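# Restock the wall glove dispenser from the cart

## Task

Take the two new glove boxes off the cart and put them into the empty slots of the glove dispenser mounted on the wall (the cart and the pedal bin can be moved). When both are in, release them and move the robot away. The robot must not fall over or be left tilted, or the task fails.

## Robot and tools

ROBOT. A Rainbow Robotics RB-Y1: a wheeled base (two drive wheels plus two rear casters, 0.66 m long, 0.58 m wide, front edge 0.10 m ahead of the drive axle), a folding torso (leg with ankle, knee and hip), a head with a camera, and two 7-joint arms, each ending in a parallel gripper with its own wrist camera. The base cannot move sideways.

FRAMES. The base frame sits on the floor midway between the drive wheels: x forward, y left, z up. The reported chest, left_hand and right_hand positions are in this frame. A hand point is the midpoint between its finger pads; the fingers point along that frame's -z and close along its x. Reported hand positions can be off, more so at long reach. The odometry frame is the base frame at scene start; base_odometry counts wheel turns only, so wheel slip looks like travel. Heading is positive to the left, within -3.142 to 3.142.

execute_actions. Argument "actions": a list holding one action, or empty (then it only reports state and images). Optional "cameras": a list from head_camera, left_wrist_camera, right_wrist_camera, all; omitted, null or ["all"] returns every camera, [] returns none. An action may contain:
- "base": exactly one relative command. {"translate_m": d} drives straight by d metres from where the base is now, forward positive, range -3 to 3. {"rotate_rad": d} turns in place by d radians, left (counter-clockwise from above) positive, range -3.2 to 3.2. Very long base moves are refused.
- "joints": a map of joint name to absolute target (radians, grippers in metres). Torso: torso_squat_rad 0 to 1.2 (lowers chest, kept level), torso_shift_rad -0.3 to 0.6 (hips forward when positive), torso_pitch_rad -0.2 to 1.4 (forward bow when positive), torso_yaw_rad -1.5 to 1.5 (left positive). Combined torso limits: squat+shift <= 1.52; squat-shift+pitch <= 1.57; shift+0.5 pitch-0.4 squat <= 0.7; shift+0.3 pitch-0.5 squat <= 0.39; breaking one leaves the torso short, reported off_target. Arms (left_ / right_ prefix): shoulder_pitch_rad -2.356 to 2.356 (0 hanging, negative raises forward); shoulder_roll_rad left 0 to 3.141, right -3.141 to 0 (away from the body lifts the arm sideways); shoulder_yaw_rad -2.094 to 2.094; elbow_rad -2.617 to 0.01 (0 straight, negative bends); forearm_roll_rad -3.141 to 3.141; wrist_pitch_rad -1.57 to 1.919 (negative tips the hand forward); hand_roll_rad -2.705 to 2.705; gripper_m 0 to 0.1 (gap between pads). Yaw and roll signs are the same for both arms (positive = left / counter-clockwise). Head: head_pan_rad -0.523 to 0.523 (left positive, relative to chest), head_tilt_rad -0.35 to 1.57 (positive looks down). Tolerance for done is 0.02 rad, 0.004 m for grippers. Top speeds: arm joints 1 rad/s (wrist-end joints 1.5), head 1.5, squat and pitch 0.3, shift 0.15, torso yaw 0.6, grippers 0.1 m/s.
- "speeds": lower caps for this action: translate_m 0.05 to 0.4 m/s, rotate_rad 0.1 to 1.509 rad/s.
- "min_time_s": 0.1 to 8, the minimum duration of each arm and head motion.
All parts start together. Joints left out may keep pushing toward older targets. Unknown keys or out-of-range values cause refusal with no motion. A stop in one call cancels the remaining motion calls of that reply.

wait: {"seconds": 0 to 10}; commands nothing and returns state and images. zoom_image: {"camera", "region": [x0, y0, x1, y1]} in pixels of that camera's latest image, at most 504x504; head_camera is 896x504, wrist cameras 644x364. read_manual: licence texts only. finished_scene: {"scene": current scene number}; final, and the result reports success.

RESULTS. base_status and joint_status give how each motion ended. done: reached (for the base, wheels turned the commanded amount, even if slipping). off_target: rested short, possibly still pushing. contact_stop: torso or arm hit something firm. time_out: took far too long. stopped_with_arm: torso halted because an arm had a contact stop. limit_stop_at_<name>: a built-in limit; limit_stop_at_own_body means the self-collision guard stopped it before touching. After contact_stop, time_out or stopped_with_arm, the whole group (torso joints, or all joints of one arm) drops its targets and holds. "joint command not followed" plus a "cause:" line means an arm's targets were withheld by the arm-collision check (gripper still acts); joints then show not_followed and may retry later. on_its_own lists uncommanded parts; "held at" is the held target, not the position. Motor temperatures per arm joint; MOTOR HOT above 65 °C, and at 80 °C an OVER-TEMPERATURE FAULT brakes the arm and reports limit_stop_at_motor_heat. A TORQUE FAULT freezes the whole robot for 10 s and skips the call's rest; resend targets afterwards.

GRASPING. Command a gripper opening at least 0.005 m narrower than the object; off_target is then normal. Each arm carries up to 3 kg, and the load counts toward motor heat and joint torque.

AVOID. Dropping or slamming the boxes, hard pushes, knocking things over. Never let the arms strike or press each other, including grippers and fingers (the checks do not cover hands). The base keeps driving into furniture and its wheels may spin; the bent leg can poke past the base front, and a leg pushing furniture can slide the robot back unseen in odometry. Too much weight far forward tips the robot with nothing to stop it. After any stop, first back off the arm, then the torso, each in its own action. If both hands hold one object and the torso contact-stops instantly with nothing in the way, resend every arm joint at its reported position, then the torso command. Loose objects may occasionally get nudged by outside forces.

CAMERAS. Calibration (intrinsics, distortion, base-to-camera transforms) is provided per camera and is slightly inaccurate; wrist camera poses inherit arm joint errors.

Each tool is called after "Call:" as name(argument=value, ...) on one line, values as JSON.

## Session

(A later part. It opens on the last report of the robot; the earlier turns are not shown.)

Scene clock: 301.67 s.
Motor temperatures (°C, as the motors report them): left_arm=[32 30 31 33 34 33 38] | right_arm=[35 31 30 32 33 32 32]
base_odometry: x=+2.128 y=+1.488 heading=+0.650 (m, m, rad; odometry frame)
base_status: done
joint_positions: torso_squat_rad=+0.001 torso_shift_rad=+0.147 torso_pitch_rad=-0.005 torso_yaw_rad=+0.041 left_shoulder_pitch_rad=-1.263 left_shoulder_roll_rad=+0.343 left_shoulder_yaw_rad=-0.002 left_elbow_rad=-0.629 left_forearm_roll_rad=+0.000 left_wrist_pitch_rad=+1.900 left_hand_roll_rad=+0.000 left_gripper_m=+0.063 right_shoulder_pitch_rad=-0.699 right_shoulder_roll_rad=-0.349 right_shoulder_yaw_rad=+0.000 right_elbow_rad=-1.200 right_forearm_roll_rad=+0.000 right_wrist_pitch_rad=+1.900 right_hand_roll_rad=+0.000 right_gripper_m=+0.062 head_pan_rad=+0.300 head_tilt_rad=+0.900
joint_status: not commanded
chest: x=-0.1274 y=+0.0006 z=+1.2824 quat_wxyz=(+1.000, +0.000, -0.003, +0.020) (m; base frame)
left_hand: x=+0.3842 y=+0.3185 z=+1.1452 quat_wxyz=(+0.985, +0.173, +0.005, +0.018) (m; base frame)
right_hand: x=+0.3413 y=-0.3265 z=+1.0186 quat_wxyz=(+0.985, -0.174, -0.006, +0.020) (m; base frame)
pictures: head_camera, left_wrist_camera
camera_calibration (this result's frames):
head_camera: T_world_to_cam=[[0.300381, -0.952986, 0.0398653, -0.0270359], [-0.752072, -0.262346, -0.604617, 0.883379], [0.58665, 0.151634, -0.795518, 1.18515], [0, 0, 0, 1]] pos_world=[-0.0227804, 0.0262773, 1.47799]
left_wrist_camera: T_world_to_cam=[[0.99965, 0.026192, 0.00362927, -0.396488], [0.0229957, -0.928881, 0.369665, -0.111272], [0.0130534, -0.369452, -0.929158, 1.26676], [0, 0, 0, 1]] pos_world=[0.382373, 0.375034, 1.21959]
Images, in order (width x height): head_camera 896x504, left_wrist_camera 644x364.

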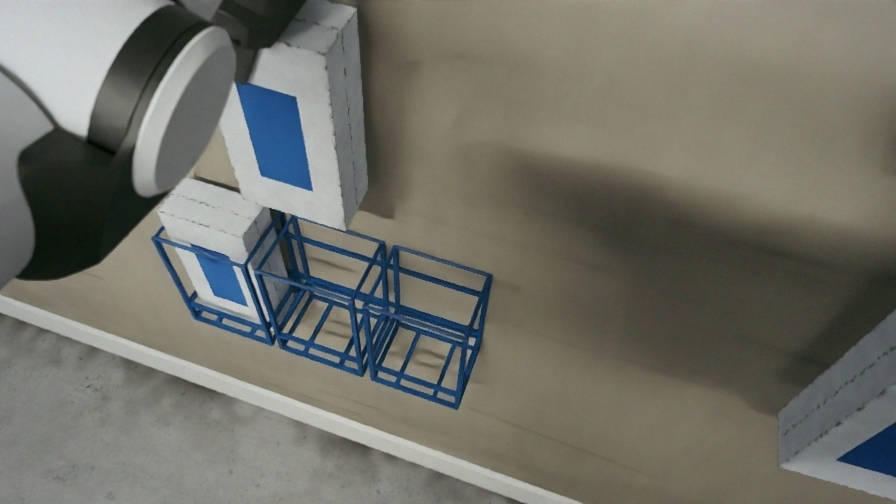

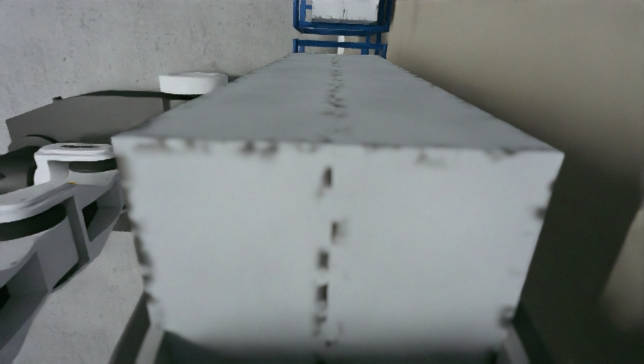

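Call:
execute_actions(actions=[{"joints":{"left_wrist_pitch_rad":1.82,"left_shoulder_pitch_rad":-1.27,"left_shoulder_roll_rad":0.349,"left_elbow_rad":-0.63,"torso_squat_rad":0.4,"torso_shift_rad":0.15,"torso_pitch_rad":0}}], cameras=["head_camera","left_wrist_camera"])

Scene clock: 319.63 s.
Motor temperatures (°C, as the motors report them): left_arm=[35 31 31 34 34 45 38] | right_arm=[33 31 30 32 33 32 32]
TORQUE FAULT: left_wrist_pitch_rad reached its load limit. The robot stopped for 10 seconds, dropped its targets and accepts commands again. The stop added 9.5 s to the call and to motion_time.
base_odometry: x=+2.128 y=+1.488 heading=+0.650 (m, m, rad; odometry frame)
base_status: not commanded
joint_positions: torso_squat_rad=+0.003 torso_shift_rad=+0.143 torso_pitch_rad=-0.011 torso_yaw_rad=+0.042 left_shoulder_pitch_rad=-1.261 left_shoulder_roll_rad=+0.344 left_shoulder_yaw_rad=-0.001 left_elbow_rad=-0.625 left_forearm_roll_rad=+0.001 left_wrist_pitch_rad=+1.828 left_hand_roll_rad=-0.001 left_gripper_m=+0.063 right_shoulder_pitch_rad=-0.699 right_shoulder_roll_rad=-0.349 right_shoulder_yaw_rad=+0.000 right_elbow_rad=-1.200 right_forearm_roll_rad=+0.000 right_wrist_pitch_rad=+1.900 right_hand_roll_rad=+0.000 right_gripper_m=+0.062 head_pan_rad=+0.300 head_tilt_rad=+0.900
joint_status: torso_squat_rad contact_stop (moved +0.003 of +0.399); the others done
on_its_own: torso_squat_rad is held at +0.003, not at your +0.400, since a contact_stop
chest: x=-0.1318 y=+0.0005 z=+1.2828 quat_wxyz=(+1.000, +0.000, -0.006, +0.021) (m; base frame)
left_hand: x=+0.3953 y=+0.3207 z=+1.1470 quat_wxyz=(+0.984, +0.173, -0.030, +0.014) (m; base frame)
right_hand: x=+0.3389 y=-0.3259 z=+1.0216 quat_wxyz=(+0.985, -0.174, -0.009, +0.020) (m; base frame)
pictures: head_camera, left_wrist_camera
camera_calibration (this result's frames):
head_camera: T_world_to_cam=[[0.301367, -0.952607, 0.0414407, -0.0277006], [-0.748072, -0.263162, -0.609208, 0.886652], [0.591241, 0.152594, -0.791927, 1.18404], [0, 0, 0, 1]] pos_world=[-0.0284264, 0.0262674, 1.47898]
left_wrist_camera: T_world_to_cam=[[0.997486, 0.00568416, 0.07064, -0.477077], [-0.0207913, -0.929444, 0.368376, -0.0912559], [0.0677498, -0.368919, -0.926989, 1.24486], [0, 0, 0, 1]] pos_world=[0.389641, 0.377147, 1.22129]
Images, in order (width x height): head_camera 896x504, left_wrist_camera 644x364.

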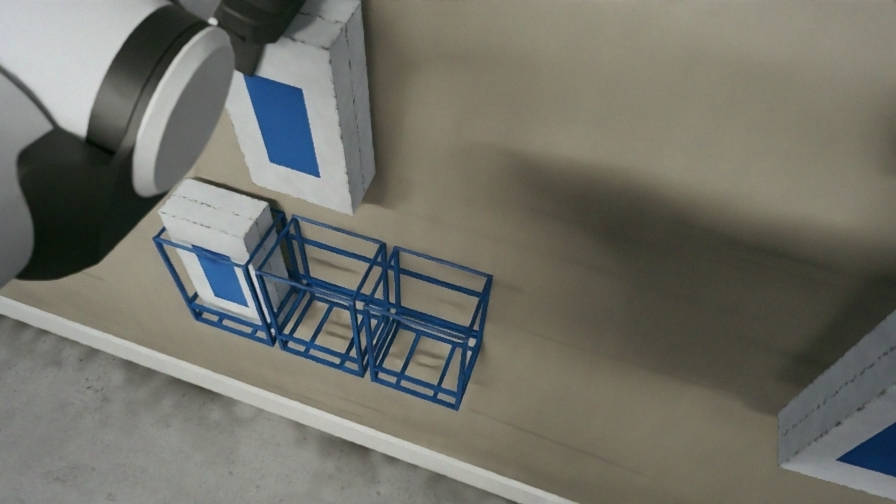

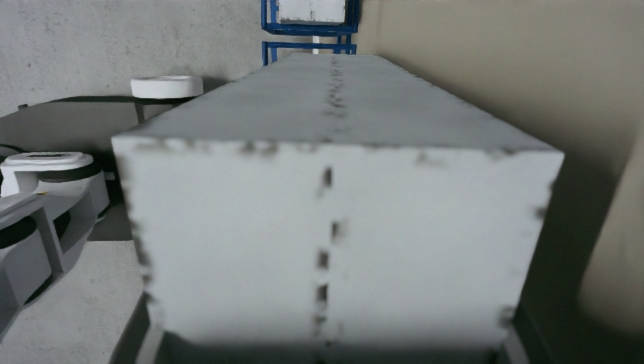

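Call:
execute_actions(actions=[{"base":{"translate_m":-0.02},"speeds":{"translate_m":0.05},"joints":{"left_wrist_pitch_rad":1.83,"left_shoulder_pitch_rad":-1.27,"left_shoulder_roll_rad":0.349,"left_shoulder_yaw_rad":0,"left_elbow_rad":-0.63,"left_forearm_roll_rad":0,"left_hand_roll_rad":0}}], cameras=[])

Call:
execute_actions(actions=[{"joints":{"torso_squat_rad":0.35,"torso_shift_rad":0.15,"torso_pitch_rad":0,"torso_yaw_rad":0.04}}], cameras=["head_camera","left_wrist_camera"])

Scene clock: 328.60 s.
Motor temperatures (°C, as the motors report them): left_arm=[35 31 31 35 34 50 38] | right_arm=[33 30 30 32 33 32 32]
base_odometry: x=+2.112 y=+1.476 heading=+0.649 (m, m, rad; odometry frame)
base_status: done
joint_positions: torso_squat_rad=+0.003 torso_shift_rad=+0.145 torso_pitch_rad=-0.008 torso_yaw_rad=+0.042 left_shoulder_pitch_rad=-1.262 left_shoulder_roll_rad=+0.345 left_shoulder_yaw_rad=-0.001 left_elbow_rad=-0.625 left_forearm_roll_rad=+0.001 left_wrist_pitch_rad=+1.835 left_hand_roll_rad=-0.001 left_gripper_m=+0.063 right_shoulder_pitch_rad=-0.699 right_shoulder_roll_rad=-0.349 right_shoulder_yaw_rad=+0.000 right_elbow_rad=-1.200 right_forearm_roll_rad=+0.000 right_wrist_pitch_rad=+1.900 right_hand_roll_rad=+0.000 right_gripper_m=+0.062 head_pan_rad=+0.300 head_tilt_rad=+0.900
joint_status: left_shoulder_pitch_rad contact_stop (moved -0.001 of -0.009); left_wrist_pitch_rad contact_stop (moved +0.007 of +0.002); the others done
on_its_own: torso_squat_rad is held at +0.003, not at your +0.400, since a contact_stop
chest: x=-0.1294 y=+0.0006 z=+1.2826 quat_wxyz=(+1.000, +0.000, -0.004, +0.021) (m; base frame)
left_hand: x=+0.3962 y=+0.3207 z=+1.1458 quat_wxyz=(+0.984, +0.173, -0.026, +0.014) (m; base frame)
right_hand: x=+0.3402 y=-0.3261 z=+1.0199 quat_wxyz=(+0.985, -0.174, -0.007, +0.020) (m; base frame)
pictures: none
No camera images: the call's "cameras" was empty. Leave "cameras" out to get every camera's image.

not run: a stop came earlier in this reply.

Call:
execute_actions(actions=[{"base":{"translate_m":-0.04},"speeds":{"translate_m":0.05}}], cameras=[])

Call:
execute_actions(actions=[{"joints":{"left_wrist_pitch_rad":1.83,"left_shoulder_pitch_rad":-1.27,"left_shoulder_roll_rad":0.349,"left_shoulder_yaw_rad":0,"left_elbow_rad":-0.63,"left_forearm_roll_rad":0,"left_hand_roll_rad":0,"torso_squat_rad":0.3,"torso_shift_rad":0.15,"torso_pitch_rad":0,"torso_yaw_rad":0.04}}], cameras=["head_camera","left_wrist_camera"])

Scene clock: 335.63 s.
Motor temperatures (°C, as the motors report them): left_arm=[35 31 31 34 34 46 38] | right_arm=[32 30 30 32 33 32 32]
base_odometry: x=+2.080 y=+1.452 heading=+0.647 (m, m, rad; odometry frame)
base_status: done
joint_positions: torso_squat_rad=+0.003 torso_shift_rad=+0.145 torso_pitch_rad=-0.008 torso_yaw_rad=+0.042 left_shoulder_pitch_rad=-1.262 left_shoulder_roll_rad=+0.346 left_shoulder_yaw_rad=-0.001 left_elbow_rad=-0.625 left_forearm_roll_rad=+0.001 left_wrist_pitch_rad=+1.835 left_hand_roll_rad=-0.001 left_gripper_m=+0.063 right_shoulder_pitch_rad=-0.699 right_shoulder_roll_rad=-0.349 right_shoulder_yaw_rad=+0.000 right_elbow_rad=-1.200 right_forearm_roll_rad=+0.000 right_wrist_pitch_rad=+1.900 right_hand_roll_rad=+0.000 right_gripper_m=+0.062 head_pan_rad=+0.300 head_tilt_rad=+0.900
joint_status: not commanded
on_its_own: torso_squat_rad is held at +0.003, not at your +0.400, since a contact_stop
chest: x=-0.1294 y=+0.0006 z=+1.2826 quat_wxyz=(+1.000, +0.000, -0.004, +0.021) (m; base frame)
left_hand: x=+0.3963 y=+0.3207 z=+1.1459 quat_wxyz=(+0.984, +0.173, -0.026, +0.014) (m; base frame)
right_hand: x=+0.3402 y=-0.3261 z=+1.0199 quat_wxyz=(+0.985, -0.174, -0.007, +0.020) (m; base frame)
pictures: none
No camera images: the call's "cameras" was empty. Leave "cameras" out to get every camera's image.

Scene clock: 337.43 s.
Motor temperatures (°C, as the motors report them): left_arm=[35 30 31 34 34 45 38] | right_arm=[32 30 30 32 33 32 32]
base_odometry: x=+2.080 y=+1.452 heading=+0.647 (m, m, rad; odometry frame)
base_status: not commanded
joint_positions: torso_squat_rad=+0.300 torso_shift_rad=+0.150 torso_pitch_rad=+0.000 torso_yaw_rad=+0.040 left_shoulder_pitch_rad=-1.269 left_shoulder_roll_rad=+0.349 left_shoulder_yaw_rad=+0.000 left_elbow_rad=-0.630 left_forearm_roll_rad=+0.000 left_wrist_pitch_rad=+1.830 left_hand_roll_rad=+0.000 left_gripper_m=+0.063 right_shoulder_pitch_rad=-0.699 right_shoulder_roll_rad=-0.349 right_shoulder_yaw_rad=+0.000 right_elbow_rad=-1.200 right_forearm_roll_rad=+0.000 right_wrist_pitch_rad=+1.900 right_hand_roll_rad=+0.000 right_gripper_m=+0.062 head_pan_rad=+0.300 head_tilt_rad=+0.900
joint_status: all done
chest: x=-0.1280 y=+0.0006 z=+1.2512 quat_wxyz=(+1.000, +0.000, +0.000, +0.020) (m; base frame)
left_hand: x=+0.4006 y=+0.3202 z=+1.1157 quat_wxyz=(+0.984, +0.174, -0.030, +0.014) (m; base frame)
right_hand: x=+0.3390 y=-0.3268 z=+0.9847 quat_wxyz=(+0.985, -0.174, -0.003, +0.020) (m; base frame)
pictures: head_camera, left_wrist_camera
camera_calibration (this result's frames):
head_camera: T_world_to_cam=[[0.299771, -0.953245, 0.0382262, -0.0235738], [-0.755633, -0.261705, -0.600441, 0.858395], [0.582372, 0.15111, -0.798755, 1.16411], [0, 0, 0, 1]] pos_world=[-0.0222465, 0.0262665, 1.44616]
left_wrist_camera: T_world_to_cam=[[0.997446, 0.00440758, 0.0712869, -0.480427], [-0.02212, -0.929957, 0.367002, -0.0777612], [0.0679113, -0.367641, -0.927485, 1.21538], [0, 0, 0, 1]] pos_world=[0.394942, 0.376627, 1.19003]
Images, in order (width x height): head_camera 896x504, left_wrist_camera 644x364.

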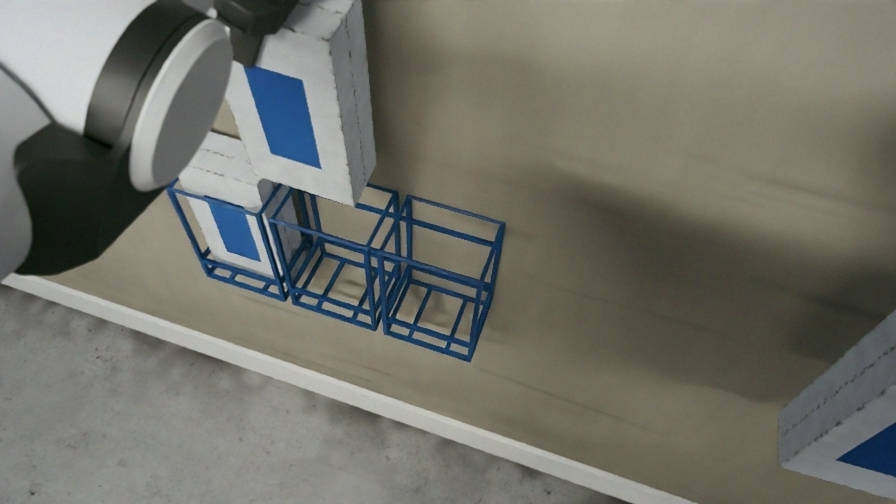

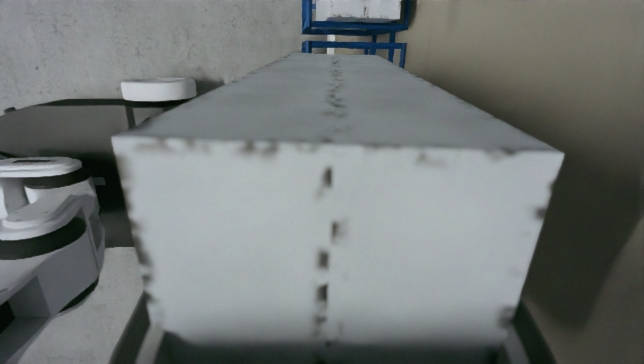

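Call:
execute_actions(actions=[{"base":{"translate_m":0.018},"speeds":{"translate_m":0.05}}], cameras=["head_camera","left_wrist_camera"])

Scene clock: 343.27 s.
Motor temperatures (°C, as the motors report them): left_arm=[35 30 31 34 34 43 38] | right_arm=[32 30 30 32 33 32 32]
base_odometry: x=+2.094 y=+1.463 heading=+0.648 (m, m, rad; odometry frame)
base_status: done
joint_positions: torso_squat_rad=+0.300 torso_shift_rad=+0.150 torso_pitch_rad=+0.000 torso_yaw_rad=+0.040 left_shoulder_pitch_rad=-1.269 left_shoulder_roll_rad=+0.349 left_shoulder_yaw_rad=+0.000 left_elbow_rad=-0.630 left_forearm_roll_rad=+0.000 left_wrist_pitch_rad=+1.830 left_hand_roll_rad=+0.000 left_gripper_m=+0.063 right_shoulder_pitch_rad=-0.699 right_shoulder_roll_rad=-0.349 right_shoulder_yaw_rad=+0.000 right_elbow_rad=-1.200 right_forearm_roll_rad=+0.000 right_wrist_pitch_rad=+1.900 right_hand_roll_rad=+0.000 right_gripper_m=+0.062 head_pan_rad=+0.300 head_tilt_rad=+0.900
joint_status: not commanded
chest: x=-0.1279 y=+0.0006 z=+1.2511 quat_wxyz=(+1.000, +0.000, +0.000, +0.020) (m; base frame)
left_hand: x=+0.4007 y=+0.3202 z=+1.1156 quat_wxyz=(+0.984, +0.174, -0.030, +0.013) (m; base frame)
right_hand: x=+0.3390 y=-0.3268 z=+0.9847 quat_wxyz=(+0.985, -0.174, -0.003, +0.020) (m; base frame)
pictures: head_camera, left_wrist_camera
camera_calibration (this result's frames):
head_camera: T_world_to_cam=[[0.299729, -0.95326, 0.0381785, -0.02354], [-0.755742, -0.261668, -0.60032, 0.858277], [0.582252, 0.15108, -0.798848, 1.16416], [0, 0, 0, 1]] pos_world=[-0.0221432, 0.0262615, 1.44613]
left_wrist_camera: T_world_to_cam=[[0.997455, 0.00436768, 0.0711653, -0.480349], [-0.0221118, -0.92996, 0.366994, -0.0777376], [0.0677838, -0.367634, -0.927497, 1.21535], [0, 0, 0, 1]] pos_world=[0.395026, 0.37661, 1.18995]
Images, in order (width x height): head_camera 896x504, left_wrist_camera 644x364.

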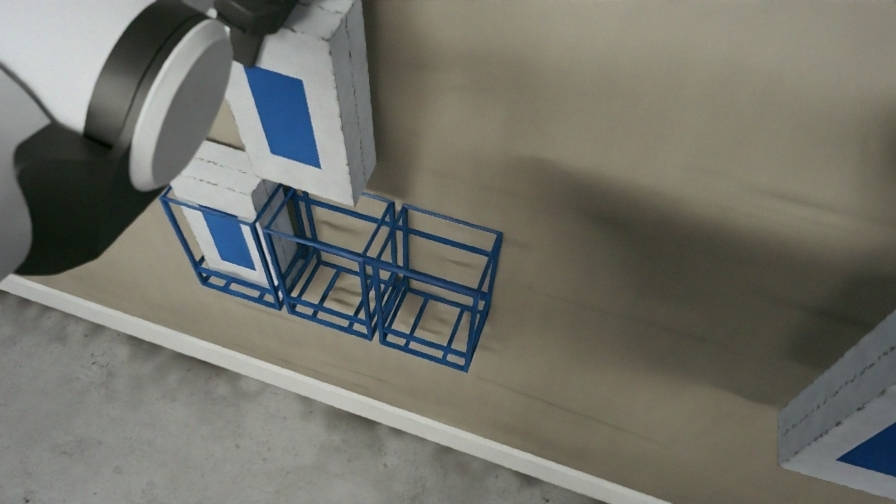

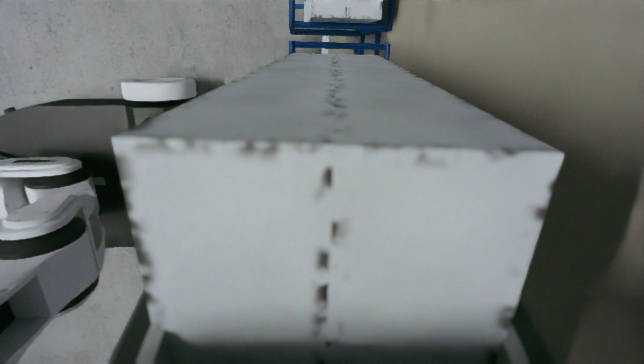

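Call:
execute_actions(actions=[{"joints":{"torso_squat_rad":0.6,"torso_shift_rad":0.175}}], cameras=["head_camera","left_wrist_camera"])

Scene clock: 348.23 s.
Motor temperatures (°C, as the motors report them): left_arm=[34 30 31 34 34 41 38] | right_arm=[32 30 30 32 33 32 32]
base_odometry: x=+2.094 y=+1.463 heading=+0.648 (m, m, rad; odometry frame)
base_status: not commanded
joint_positions: torso_squat_rad=+0.600 torso_shift_rad=+0.175 torso_pitch_rad=+0.000 torso_yaw_rad=+0.040 left_shoulder_pitch_rad=-1.269 left_shoulder_roll_rad=+0.349 left_shoulder_yaw_rad=+0.000 left_elbow_rad=-0.630 left_forearm_roll_rad=+0.000 left_wrist_pitch_rad=+1.830 left_hand_roll_rad=+0.000 left_gripper_m=+0.063 right_shoulder_pitch_rad=-0.699 right_shoulder_roll_rad=-0.349 right_shoulder_yaw_rad=+0.000 right_elbow_rad=-1.200 right_forearm_roll_rad=+0.000 right_wrist_pitch_rad=+1.900 right_hand_roll_rad=+0.000 right_gripper_m=+0.062 head_pan_rad=+0.300 head_tilt_rad=+0.900
joint_status: all done
chest: x=-0.1273 y=+0.0006 z=+1.1589 quat_wxyz=(+1.000, +0.000, +0.000, +0.020) (m; base frame)
left_hand: x=+0.4013 y=+0.3201 z=+1.0234 quat_wxyz=(+0.984, +0.174, -0.030, +0.013) (m; base frame)
right_hand: x=+0.3397 y=-0.3269 z=+0.8924 quat_wxyz=(+0.985, -0.174, -0.003, +0.020) (m; base frame)
pictures: head_camera, left_wrist_camera
camera_calibration (this result's frames):
head_camera: T_world_to_cam=[[0.299723, -0.95326, 0.0382255, -0.0203217], [-0.755652, -0.261669, -0.600433, 0.80343], [0.582371, 0.151079, -0.798761, 1.09002], [0, 0, 0, 1]] pos_world=[-0.0215935, 0.0261815, 1.35385]
left_wrist_camera: T_world_to_cam=[[0.997444, 0.00436776, 0.0713203, -0.47454], [-0.0221687, -0.92996, 0.366991, -0.0439316], [0.067928, -0.367634, -0.927486, 1.12969], [0, 0, 0, 1]] pos_world=[0.395615, 0.37653, 1.09774]
Images, in order (width x height): head_camera 896x504, left_wrist_camera 644x364.

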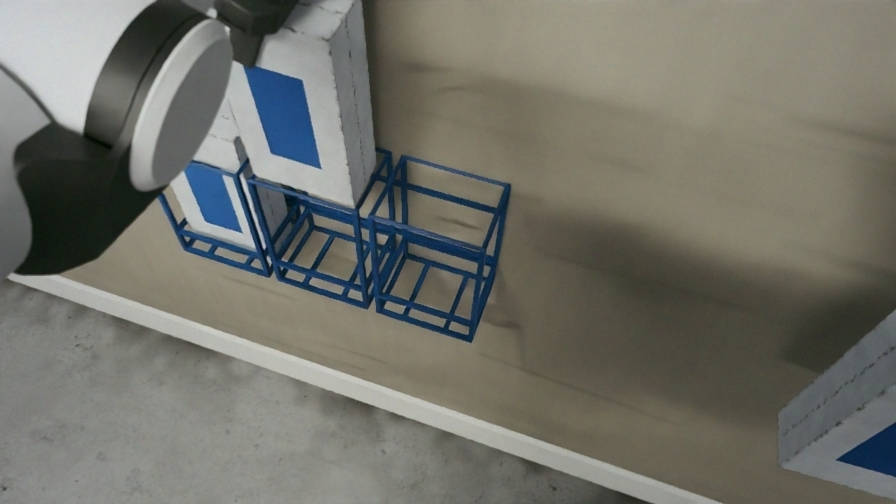

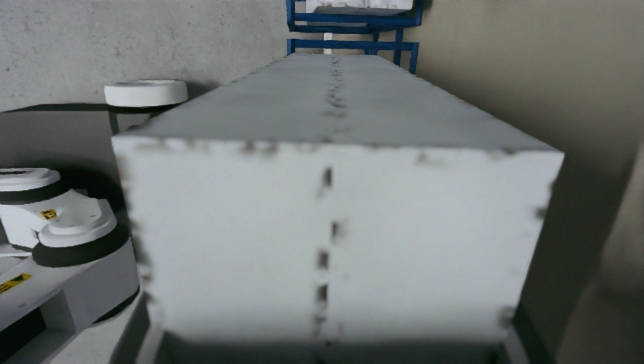

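Call:
execute_actions(actions=[{"joints":{"torso_squat_rad":0.8,"torso_shift_rad":0.2},"min_time_s":2}], cameras=["head_camera","left_wrist_camera"])

action 0: "min_time_s" has no arm or head joint beside it: it slows only arm and head motions. Command such a joint too, or leave it out

Call:
execute_actions(actions=[{"joints":{"torso_squat_rad":0.8,"torso_shift_rad":0.2}}], cameras=["head_camera","left_wrist_camera"])

Scene clock: 356.53 s.
Motor temperatures (°C, as the motors report them): left_arm=[34 30 31 34 34 39 38] | right_arm=[32 30 30 32 33 32 32]
base_odometry: x=+2.094 y=+1.463 heading=+0.648 (m, m, rad; odometry frame)
base_status: not commanded
joint_positions: torso_squat_rad=+0.800 torso_shift_rad=+0.200 torso_pitch_rad=+0.000 torso_yaw_rad=+0.040 left_shoulder_pitch_rad=-1.272 left_shoulder_roll_rad=+0.349 left_shoulder_yaw_rad=+0.000 left_elbow_rad=-0.631 left_forearm_roll_rad=+0.000 left_wrist_pitch_rad=+1.828 left_hand_roll_rad=+0.000 left_gripper_m=+0.063 right_shoulder_pitch_rad=-0.699 right_shoulder_roll_rad=-0.349 right_shoulder_yaw_rad=+0.000 right_elbow_rad=-1.200 right_forearm_roll_rad=+0.000 right_wrist_pitch_rad=+1.900 right_hand_roll_rad=+0.000 right_gripper_m=+0.062 head_pan_rad=+0.300 head_tilt_rad=+0.900
joint_status: all done
chest: x=-0.1310 y=+0.0005 z=+1.0679 quat_wxyz=(+1.000, +0.000, +0.000, +0.020) (m; base frame)
left_hand: x=+0.3989 y=+0.3200 z=+0.9342 quat_wxyz=(+0.984, +0.174, -0.033, +0.013) (m; base frame)
right_hand: x=+0.3360 y=-0.3270 z=+0.8015 quat_wxyz=(+0.985, -0.174, -0.003, +0.020) (m; base frame)
pictures: head_camera, left_wrist_camera
camera_calibration (this result's frames):
head_camera: T_world_to_cam=[[0.299635, -0.953288, 0.0382308, -0.01584], [-0.755669, -0.2616, -0.600441, 0.746047], [0.582394, 0.151023, -0.798755, 1.01953], [0, 0, 0, 1]] pos_world=[-0.0252585, 0.0260929, 1.26292]
left_wrist_camera: T_world_to_cam=[[0.997033, 0.0032952, 0.0769028, -0.470452], [-0.0251683, -0.930211, 0.366161, -0.009389], [0.0727424, -0.367011, -0.927368, 1.04486], [0, 0, 0, 1]] pos_world=[0.392814, 0.376293, 1.00859]
Images, in order (width x height): head_camera 896x504, left_wrist_camera 644x364.

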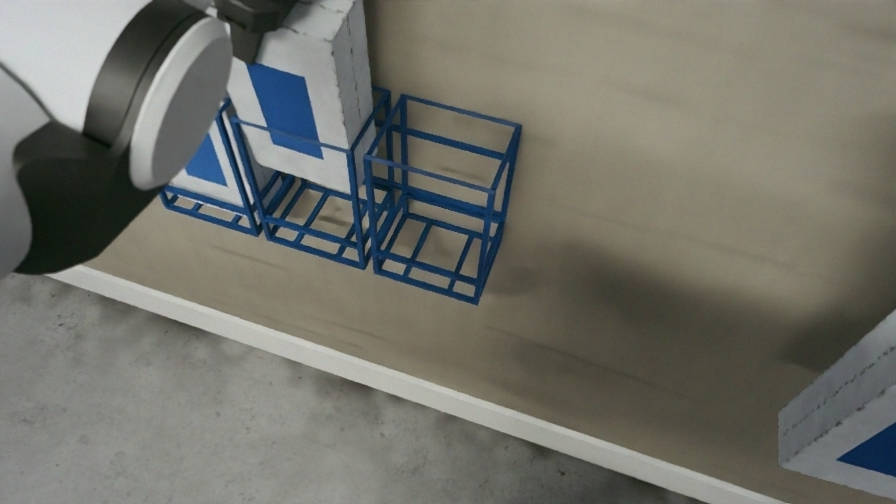

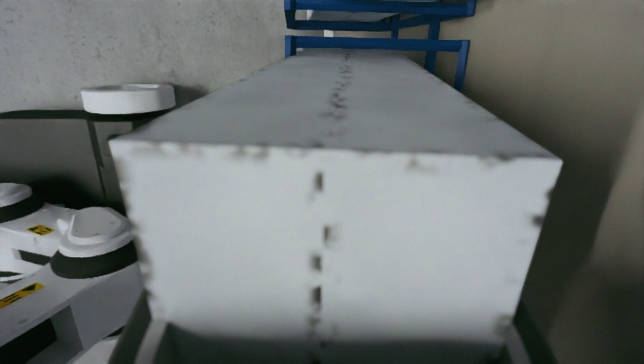

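Call:
execute_actions(actions=[{"joints":{"torso_squat_rad":0.88,"torso_shift_rad":0.21}}], cameras=[])

Call:
execute_actions(actions=[{"joints":{"left_gripper_m":0.085}}], cameras=["head_camera","left_wrist_camera"])

Scene clock: 362.10 s.
Motor temperatures (°C, as the motors report them): left_arm=[33 30 31 33 34 39 38] | right_arm=[31 30 30 32 33 32 32]
base_odometry: x=+2.094 y=+1.463 heading=+0.648 (m, m, rad; odometry frame)
base_status: not commanded
joint_positions: torso_squat_rad=+0.880 torso_shift_rad=+0.210 torso_pitch_rad=+0.000 torso_yaw_rad=+0.040 left_shoulder_pitch_rad=-1.274 left_shoulder_roll_rad=+0.350 left_shoulder_yaw_rad=+0.000 left_elbow_rad=-0.633 left_forearm_roll_rad=-0.001 left_wrist_pitch_rad=+1.828 left_hand_roll_rad=+0.000 left_gripper_m=+0.064 right_shoulder_pitch_rad=-0.699 right_shoulder_roll_rad=-0.349 right_shoulder_yaw_rad=+0.000 right_elbow_rad=-1.200 right_forearm_roll_rad=+0.000 right_wrist_pitch_rad=+1.900 right_hand_roll_rad=+0.000 right_gripper_m=+0.062 head_pan_rad=+0.300 head_tilt_rad=+0.900
joint_status: all done
chest: x=-0.1349 y=+0.0004 z=+1.0262 quat_wxyz=(+1.000, +0.000, +0.000, +0.020) (m; base frame)
left_hand: x=+0.3957 y=+0.3201 z=+0.8940 quat_wxyz=(+0.984, +0.175, -0.035, +0.014) (m; base frame)
right_hand: x=+0.3320 y=-0.3271 z=+0.7598 quat_wxyz=(+0.985, -0.174, -0.003, +0.020) (m; base frame)
pictures: none
No camera images: the call's "cameras" was empty. Leave "cameras" out to get every camera's image.

Scene clock: 362.93 s.
Motor temperatures (°C, as the motors report them): left_arm=[33 30 31 33 34 39 38] | right_arm=[31 30 30 32 33 32 32]
base_odometry: x=+2.094 y=+1.463 heading=+0.648 (m, m, rad; odometry frame)
base_status: not commanded
joint_positions: torso_squat_rad=+0.880 torso_shift_rad=+0.210 torso_pitch_rad=+0.000 torso_yaw_rad=+0.040 left_shoulder_pitch_rad=-1.271 left_shoulder_roll_rad=+0.349 left_shoulder_yaw_rad=+0.000 left_elbow_rad=-0.631 left_forearm_roll_rad=+0.000 left_wrist_pitch_rad=+1.830 left_hand_roll_rad=+0.000 left_gripper_m=+0.085 right_shoulder_pitch_rad=-0.699 right_shoulder_roll_rad=-0.349 right_shoulder_yaw_rad=+0.000 right_elbow_rad=-1.200 right_forearm_roll_rad=+0.000 right_wrist_pitch_rad=+1.900 right_hand_roll_rad=+0.000 right_gripper_m=+0.062 head_pan_rad=+0.300 head_tilt_rad=+0.900
joint_status: all done
chest: x=-0.1349 y=+0.0004 z=+1.0262 quat_wxyz=(+1.000, +0.000, +0.000, +0.020) (m; base frame)
left_hand: x=+0.3944 y=+0.3200 z=+0.8919 quat_wxyz=(+0.984, +0.174, -0.032, +0.014) (m; base frame)
right_hand: x=+0.3320 y=-0.3271 z=+0.7597 quat_wxyz=(+0.985, -0.174, -0.003, +0.020) (m; base frame)
pictures: head_camera, left_wrist_camera
camera_calibration (this result's frames):
head_camera: T_world_to_cam=[[0.29958, -0.953308, 0.0381533, -0.0130563], [-0.755729, -0.261519, -0.600401, 0.717965], [0.582345, 0.151035, -0.798788, 0.98848], [0, 0, 0, 1]] pos_world=[-0.0291384, 0.0260203, 1.22115]
left_wrist_camera: T_world_to_cam=[[0.997225, 0.00389355, 0.0743419, -0.460758], [-0.0236907, -0.930116, 0.366501, 0.00509485], [0.0705736, -0.367245, -0.927443, 1.00689], [0, 0, 0, 1]] pos_world=[0.388541, 0.376308, 0.966218]
Images, in order (width x height): head_camera 896x504, left_wrist_camera 644x364.

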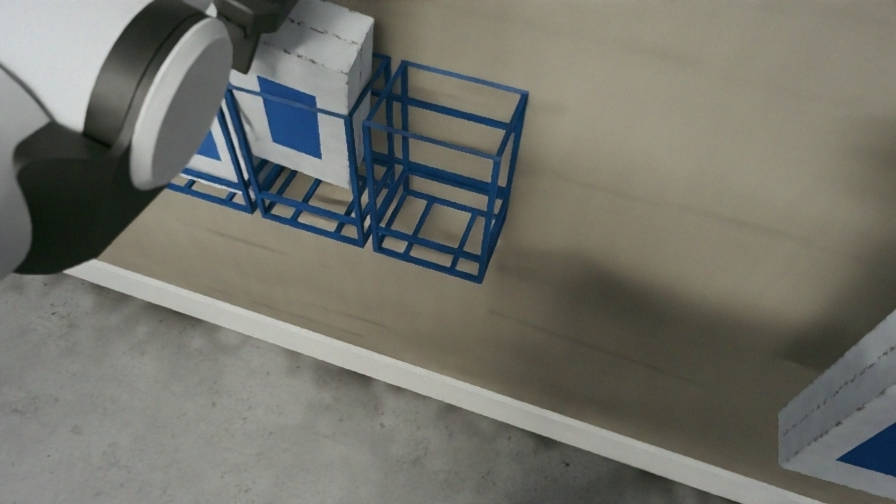

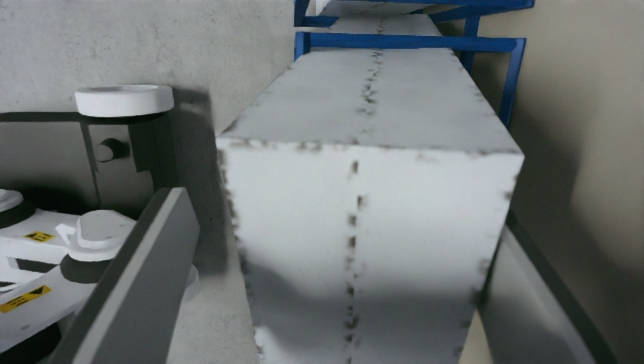

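Call:
execute_actions(actions=[{"joints":{"torso_squat_rad":0.3,"torso_shift_rad":0.15,"torso_yaw_rad":0,"left_gripper_m":0.1}}], cameras=["head_camera"])

Scene clock: 368.70 s.
Motor temperatures (°C, as the motors report them): left_arm=[33 30 31 33 34 38 38] | right_arm=[31 30 30 32 33 32 32]
base_odometry: x=+2.094 y=+1.463 heading=+0.648 (m, m, rad; odometry frame)
base_status: not commanded
joint_positions: torso_squat_rad=+0.300 torso_shift_rad=+0.150 torso_pitch_rad=+0.000 torso_yaw_rad=+0.000 left_shoulder_pitch_rad=-1.271 left_shoulder_roll_rad=+0.349 left_shoulder_yaw_rad=+0.000 left_elbow_rad=-0.630 left_forearm_roll_rad=+0.000 left_wrist_pitch_rad=+1.830 left_hand_roll_rad=+0.000 left_gripper_m=+0.100 right_shoulder_pitch_rad=-0.699 right_shoulder_roll_rad=-0.349 right_shoulder_yaw_rad=+0.000 right_elbow_rad=-1.200 right_forearm_roll_rad=+0.000 right_wrist_pitch_rad=+1.900 right_hand_roll_rad=+0.000 right_gripper_m=+0.062 head_pan_rad=+0.300 head_tilt_rad=+0.900
joint_status: all done
chest: x=-0.1280 y=+0.0006 z=+1.2511 quat_wxyz=(+1.000, +0.000, +0.000, +0.000) (m; base frame)
left_hand: x=+0.4134 y=+0.2989 z=+1.1165 quat_wxyz=(+0.984, +0.174, -0.035, -0.006) (m; base frame)
right_hand: x=+0.3255 y=-0.3452 z=+0.9847 quat_wxyz=(+0.985, -0.174, +0.001, +0.000) (m; base frame)
pictures: head_camera
camera_calibration (this result's frames):
head_camera: T_world_to_cam=[[0.261409, -0.964473, 0.0381692, -0.0284151], [-0.765518, -0.231246, -0.600422, 0.857051], [0.587917, 0.127736, -0.798772, 1.16486], [0, 0, 0, 1]] pos_world=[-0.0213251, 0.0219893, 1.44613]
Images, in order (width x height): head_camera 896x504.

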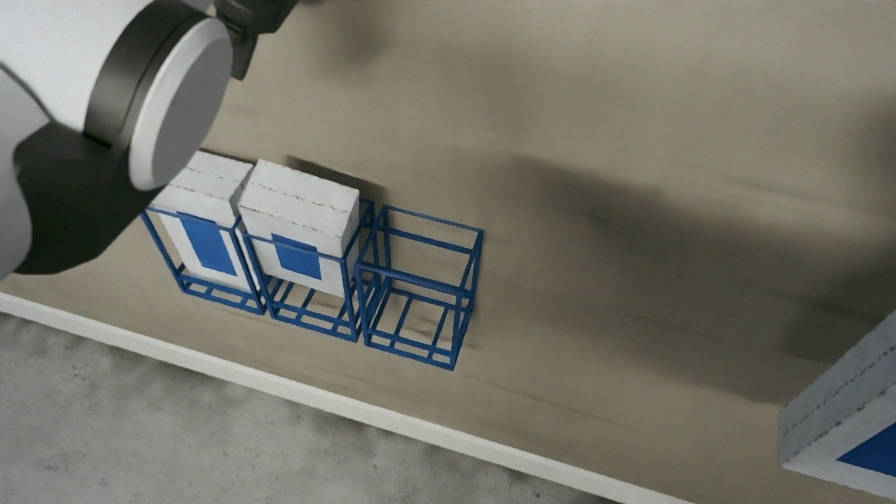

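Call:
execute_actions(actions=[{"base":{"translate_m":-0.5},"joints":{"left_shoulder_pitch_rad":-0.3,"left_elbow_rad":-1.2,"left_wrist_pitch_rad":0.5,"head_pan_rad":-0.3}}], cameras=[])

Call:
execute_actions(actions=[{"base":{"rotate_rad":0.931},"joints":{"right_shoulder_pitch_rad":-1.27,"right_elbow_rad":-0.63,"right_wrist_pitch_rad":1.83}}], cameras=[])

Call:
execute_actions(actions=[{"base":{"translate_m":0.586}}], cameras=[])

Call:
execute_actions(actions=[{"base":{"rotate_rad":-0.931}}], cameras=["head_camera","right_wrist_camera"])

Scene clock: 394.70 s.
Motor temperatures (°C, as the motors report them): left_arm=[32 30 31 33 34 35 38] | right_arm=[31 30 30 32 33 32 32]
base_odometry: x=+1.696 y=+1.161 heading=+0.650 (m, m, rad; odometry frame)
base_status: done
joint_positions: torso_squat_rad=+0.300 torso_shift_rad=+0.150 torso_pitch_rad=+0.000 torso_yaw_rad=+0.000 left_shoulder_pitch_rad=-0.300 left_shoulder_roll_rad=+0.349 left_shoulder_yaw_rad=+0.000 left_elbow_rad=-1.200 left_forearm_roll_rad=+0.000 left_wrist_pitch_rad=+0.500 left_hand_roll_rad=+0.000 left_gripper_m=+0.100 right_shoulder_pitch_rad=-0.699 right_shoulder_roll_rad=-0.349 right_shoulder_yaw_rad=+0.000 right_elbow_rad=-1.200 right_forearm_roll_rad=+0.000 right_wrist_pitch_rad=+1.900 right_hand_roll_rad=+0.000 right_gripper_m=+0.062 head_pan_rad=-0.300 head_tilt_rad=+0.900
joint_status: all done
chest: x=-0.1280 y=+0.0006 z=+1.2512 quat_wxyz=(+1.000, +0.000, +0.000, +0.000) (m; base frame)
left_hand: x=+0.4305 y=+0.3670 z=+0.9290 quat_wxyz=(+0.864, +0.152, -0.472, -0.083) (m; base frame)
right_hand: x=+0.3255 y=-0.3453 z=+0.9848 quat_wxyz=(+0.985, -0.174, +0.001, +0.000) (m; base frame)
pictures: none
No camera images: the call's "cameras" was empty. Leave "cameras" out to get every camera's image.

Scene clock: 397.77 s.
Motor temperatures (°C, as the motors report them): left_arm=[32 30 31 33 34 35 38] | right_arm=[31 30 30 32 33 32 32]
base_odometry: x=+1.696 y=+1.161 heading=+1.580 (m, m, rad; odometry frame)
base_status: done
joint_positions: torso_squat_rad=+0.300 torso_shift_rad=+0.150 torso_pitch_rad=+0.000 torso_yaw_rad=+0.000 left_shoulder_pitch_rad=-0.300 left_shoulder_roll_rad=+0.349 left_shoulder_yaw_rad=+0.000 left_elbow_rad=-1.200 left_forearm_roll_rad=+0.000 left_wrist_pitch_rad=+0.500 left_hand_roll_rad=+0.000 left_gripper_m=+0.100 right_shoulder_pitch_rad=-1.269 right_shoulder_roll_rad=-0.349 right_shoulder_yaw_rad=+0.000 right_elbow_rad=-0.630 right_forearm_roll_rad=+0.000 right_wrist_pitch_rad=+1.830 right_hand_roll_rad=+0.000 right_gripper_m=+0.062 head_pan_rad=-0.300 head_tilt_rad=+0.900
joint_status: all done
chest: x=-0.1280 y=+0.0006 z=+1.2512 quat_wxyz=(+1.000, +0.000, +0.000, +0.000) (m; base frame)
left_hand: x=+0.4305 y=+0.3670 z=+0.9290 quat_wxyz=(+0.864, +0.152, -0.472, -0.083) (m; base frame)
right_hand: x=+0.4129 y=-0.2976 z=+1.1158 quat_wxyz=(+0.984, -0.174, -0.034, +0.006) (m; base frame)
pictures: none
No camera images: the call's "cameras" was empty. Leave "cameras" out to get every camera's image.

Scene clock: 400.80 s.
Motor temperatures (°C, as the motors report them): left_arm=[31 30 31 33 34 35 38] | right_arm=[31 30 30 32 33 32 32]
base_odometry: x=+1.690 y=+1.747 heading=+1.581 (m, m, rad; odometry frame)
base_status: done
joint_positions: torso_squat_rad=+0.300 torso_shift_rad=+0.150 torso_pitch_rad=+0.000 torso_yaw_rad=+0.000 left_shoulder_pitch_rad=-0.300 left_shoulder_roll_rad=+0.349 left_shoulder_yaw_rad=+0.000 left_elbow_rad=-1.200 left_forearm_roll_rad=+0.000 left_wrist_pitch_rad=+0.500 left_hand_roll_rad=+0.000 left_gripper_m=+0.100 right_shoulder_pitch_rad=-1.269 right_shoulder_roll_rad=-0.349 right_shoulder_yaw_rad=+0.000 right_elbow_rad=-0.630 right_forearm_roll_rad=+0.000 right_wrist_pitch_rad=+1.830 right_hand_roll_rad=+0.000 right_gripper_m=+0.062 head_pan_rad=-0.300 head_tilt_rad=+0.900
joint_status: not commanded
chest: x=-0.1280 y=+0.0006 z=+1.2512 quat_wxyz=(+1.000, +0.000, +0.000, +0.000) (m; base frame)
left_hand: x=+0.4305 y=+0.3670 z=+0.9289 quat_wxyz=(+0.864, +0.152, -0.472, -0.083) (m; base frame)
right_hand: x=+0.4130 y=-0.2976 z=+1.1157 quat_wxyz=(+0.984, -0.174, -0.034, +0.006) (m; base frame)
pictures: none
No camera images: the call's "cameras" was empty. Leave "cameras" out to get every camera's image.

Scene clock: 403.87 s.
Motor temperatures (°C, as the motors report them): left_arm=[31 30 31 33 34 35 38] | right_arm=[31 30 30 32 33 32 32]
base_odometry: x=+1.690 y=+1.746 heading=+0.651 (m, m, rad; odometry frame)
base_status: done
joint_positions: torso_squat_rad=+0.300 torso_shift_rad=+0.150 torso_pitch_rad=+0.000 torso_yaw_rad=+0.000 left_shoulder_pitch_rad=-0.300 left_shoulder_roll_rad=+0.349 left_shoulder_yaw_rad=+0.000 left_elbow_rad=-1.200 left_forearm_roll_rad=+0.000 left_wrist_pitch_rad=+0.500 left_hand_roll_rad=+0.000 left_gripper_m=+0.100 right_shoulder_pitch_rad=-1.269 right_shoulder_roll_rad=-0.349 right_shoulder_yaw_rad=+0.000 right_elbow_rad=-0.630 right_forearm_roll_rad=+0.000 right_wrist_pitch_rad=+1.830 right_hand_roll_rad=+0.000 right_gripper_m=+0.062 head_pan_rad=-0.300 head_tilt_rad=+0.900
joint_status: not commanded
chest: x=-0.1280 y=+0.0006 z=+1.2512 quat_wxyz=(+1.000, +0.000, +0.000, +0.000) (m; base frame)
left_hand: x=+0.4305 y=+0.3670 z=+0.9289 quat_wxyz=(+0.864, +0.152, -0.472, -0.083) (m; base frame)
right_hand: x=+0.4130 y=-0.2976 z=+1.1157 quat_wxyz=(+0.984, -0.174, -0.034, +0.006) (m; base frame)
pictures: head_camera, right_wrist_camera
camera_calibration (this result's frames):
head_camera: T_world_to_cam=[[-0.32891, -0.943584, 0.0383144, -0.0911482], [-0.762351, 0.241354, -0.600474, 0.857187], [0.55735, -0.226711, -0.798726, 1.16178], [0, 0, 0, 1]] pos_world=[-0.0240173, -0.0295049, 1.44615]
right_wrist_camera: T_world_to_cam=[[-0.995193, -0.0360513, -0.0910549, 0.503856], [-0.0658644, 0.934474, 0.349885, -0.0564178], [0.0724747, 0.354201, -0.932357, 1.2056], [0, 0, 0, 1]] pos_world=[0.410343, -0.356137, 1.18966]
Images, in order (width x height): head_camera 896x504, right_wrist_camera 644x364.

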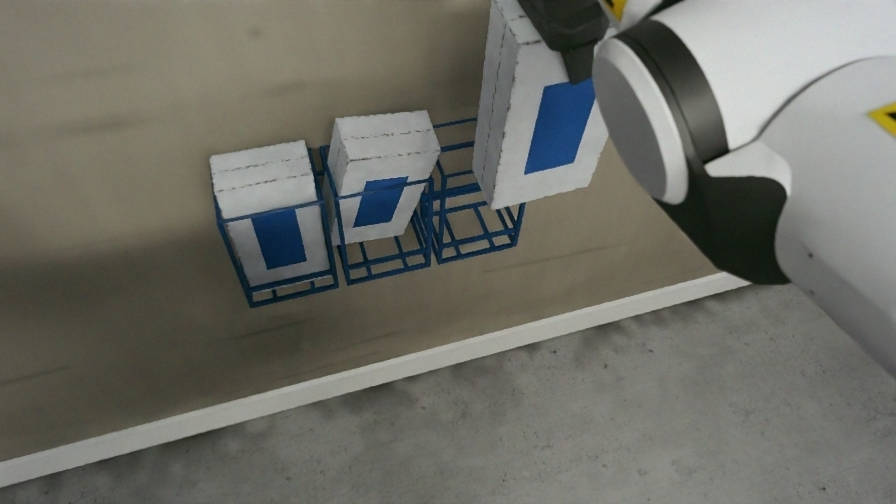

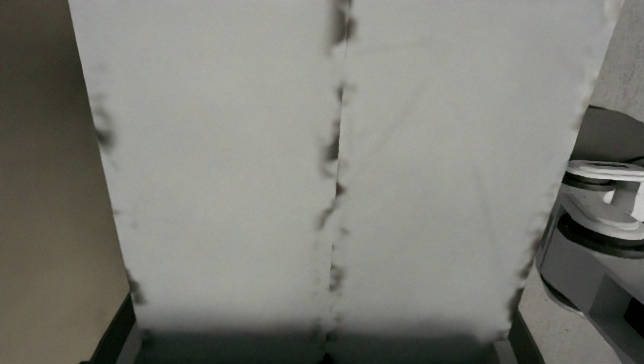

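Call:
execute_actions(actions=[{"base":{"translate_m":0.1},"joints":{"torso_yaw_rad":0.04}}], cameras=["head_camera"])

Scene clock: 414.27 s.
Motor temperatures (°C, as the motors report them): left_arm=[31 30 31 33 34 35 38] | right_arm=[31 30 30 32 33 32 32]
base_odometry: x=+1.770 y=+1.807 heading=+0.650 (m, m, rad; odometry frame)
base_status: done
joint_positions: torso_squat_rad=+0.300 torso_shift_rad=+0.150 torso_pitch_rad=+0.000 torso_yaw_rad=+0.040 left_shoulder_pitch_rad=-0.300 left_shoulder_roll_rad=+0.349 left_shoulder_yaw_rad=+0.000 left_elbow_rad=-1.200 left_forearm_roll_rad=+0.000 left_wrist_pitch_rad=+0.500 left_hand_roll_rad=+0.000 left_gripper_m=+0.100 right_shoulder_pitch_rad=-1.269 right_shoulder_roll_rad=-0.349 right_shoulder_yaw_rad=+0.000 right_elbow_rad=-0.630 right_forearm_roll_rad=+0.000 right_wrist_pitch_rad=+1.830 right_hand_roll_rad=+0.000 right_gripper_m=+0.062 head_pan_rad=-0.300 head_tilt_rad=+0.900
joint_status: all done
chest: x=-0.1279 y=+0.0007 z=+1.2512 quat_wxyz=(+1.000, +0.000, +0.000, +0.020) (m; base frame)
left_hand: x=+0.4154 y=+0.3890 z=+0.9289 quat_wxyz=(+0.866, +0.162, -0.469, -0.066) (m; base frame)
right_hand: x=+0.4245 y=-0.2756 z=+1.1156 quat_wxyz=(+0.984, -0.173, -0.037, +0.026) (m; base frame)
pictures: head_camera
camera_calibration (this result's frames):
head_camera: T_world_to_cam=[[-0.29087, -0.955994, 0.0383516, -0.0862911], [-0.771461, 0.210638, -0.6004, 0.855986], [0.5659, -0.204225, -0.79878, 1.16289], [0, 0, 0, 1]] pos_world=[-0.022822, -0.0253047, 1.44614]
Images, in order (width x height): head_camera 896x504.

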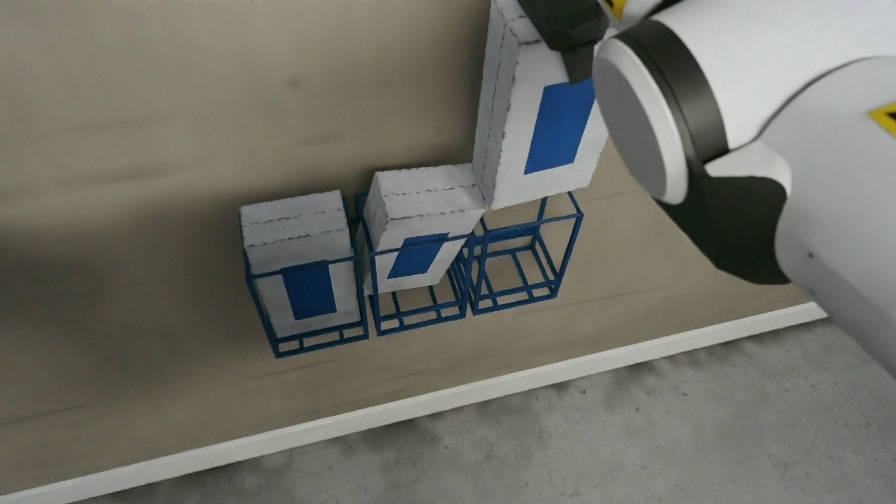

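Call:
execute_actions(actions=[{"base":{"translate_m":0.012},"speeds":{"translate_m":0.05},"joints":{"torso_yaw_rad":0.07}}], cameras=[])

Call:
execute_actions(actions=[{"joints":{"torso_squat_rad":0.58,"torso_shift_rad":0.172}}], cameras=["head_camera","right_wrist_camera"])

Scene clock: 423.00 s.
Motor temperatures (°C, as the motors report them): left_arm=[30 30 31 33 34 35 38] | right_arm=[32 30 30 32 33 32 32]
base_odometry: x=+1.779 y=+1.814 heading=+0.649 (m, m, rad; odometry frame)
base_status: done
joint_positions: torso_squat_rad=+0.300 torso_shift_rad=+0.150 torso_pitch_rad=+0.000 torso_yaw_rad=+0.070 left_shoulder_pitch_rad=-0.300 left_shoulder_roll_rad=+0.349 left_shoulder_yaw_rad=+0.000 left_elbow_rad=-1.200 left_forearm_roll_rad=+0.000 left_wrist_pitch_rad=+0.500 left_hand_roll_rad=+0.000 left_gripper_m=+0.100 right_shoulder_pitch_rad=-1.269 right_shoulder_roll_rad=-0.349 right_shoulder_yaw_rad=+0.000 right_elbow_rad=-0.630 right_forearm_roll_rad=+0.000 right_wrist_pitch_rad=+1.830 right_hand_roll_rad=+0.000 right_gripper_m=+0.062 head_pan_rad=-0.300 head_tilt_rad=+0.900
joint_status: all done
chest: x=-0.1280 y=+0.0006 z=+1.2512 quat_wxyz=(+0.999, +0.000, +0.000, +0.035) (m; base frame)
left_hand: x=+0.4035 y=+0.4052 z=+0.9289 quat_wxyz=(+0.867, +0.169, -0.467, -0.053) (m; base frame)
right_hand: x=+0.4325 y=-0.2589 z=+1.1157 quat_wxyz=(+0.983, -0.172, -0.040, +0.041) (m; base frame)
pictures: none
No camera images: the call's "cameras" was empty. Leave "cameras" out to get every camera's image.

Scene clock: 424.77 s.
Motor temperatures (°C, as the motors report them): left_arm=[30 30 31 33 34 35 38] | right_arm=[32 30 30 32 33 32 32]
base_odometry: x=+1.779 y=+1.814 heading=+0.649 (m, m, rad; odometry frame)
base_status: not commanded
joint_positions: torso_squat_rad=+0.580 torso_shift_rad=+0.170 torso_pitch_rad=-0.004 torso_yaw_rad=+0.070 left_shoulder_pitch_rad=-0.300 left_shoulder_roll_rad=+0.349 left_shoulder_yaw_rad=+0.000 left_elbow_rad=-1.200 left_forearm_roll_rad=+0.000 left_wrist_pitch_rad=+0.500 left_hand_roll_rad=+0.000 left_gripper_m=+0.100 right_shoulder_pitch_rad=-1.280 right_shoulder_roll_rad=-0.355 right_shoulder_yaw_rad=+0.000 right_elbow_rad=-0.635 right_forearm_roll_rad=+0.002 right_wrist_pitch_rad=+1.830 right_hand_roll_rad=+0.000 right_gripper_m=+0.062 head_pan_rad=-0.300 head_tilt_rad=+0.900
joint_status: all done
chest: x=-0.1300 y=+0.0009 z=+1.1668 quat_wxyz=(+0.999, -0.001, -0.002, +0.035) (m; base frame)
left_hand: x=+0.4029 y=+0.4050 z=+0.8465 quat_wxyz=(+0.866, +0.168, -0.468, -0.053) (m; base frame)
right_hand: x=+0.4344 y=-0.2605 z=+1.0422 quat_wxyz=(+0.983, -0.175, -0.050, +0.038) (m; base frame)
pictures: head_camera, right_wrist_camera
camera_calibration (this result's frames):
head_camera: T_world_to_cam=[[-0.262497, -0.964187, 0.0379337, -0.0792687], [-0.774795, 0.187178, -0.603868, 0.807358], [0.575141, -0.187904, -0.796181, 1.09492], [0, 0, 0, 1]] pos_world=[-0.0250017, -0.02181, 1.3623]
right_wrist_camera: T_world_to_cam=[[-0.988198, -0.10438, -0.112117, 0.520868], [-0.137101, 0.92913, 0.343397, -0.0276315], [0.068327, 0.354715, -0.932474, 1.12446], [0, 0, 0, 1]] pos_world=[0.434101, -0.318823, 1.11642]
Images, in order (width x height): head_camera 896x504, right_wrist_camera 644x364.

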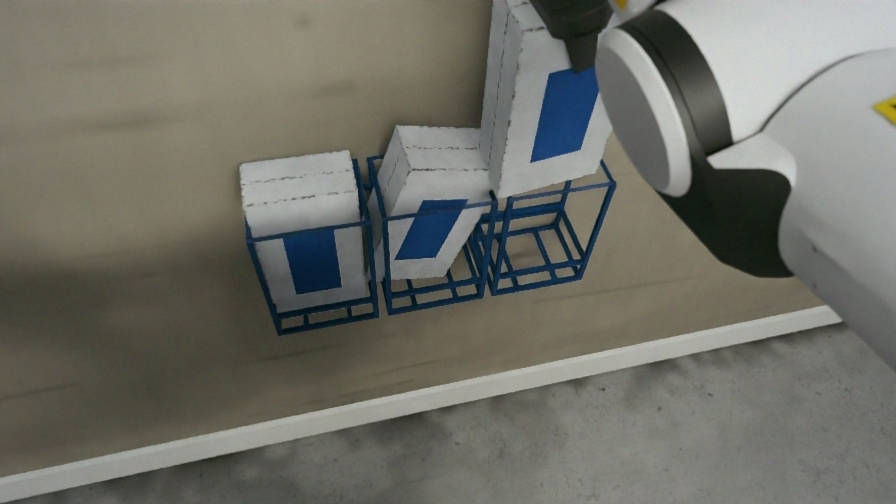

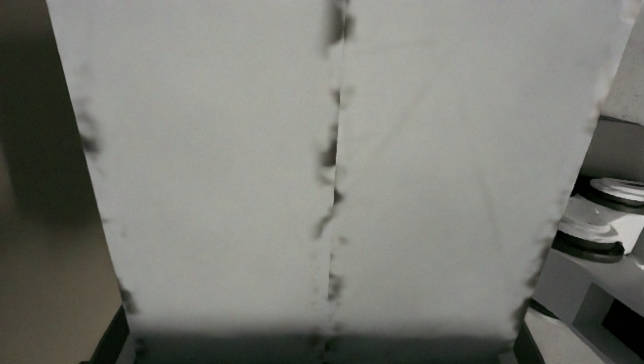

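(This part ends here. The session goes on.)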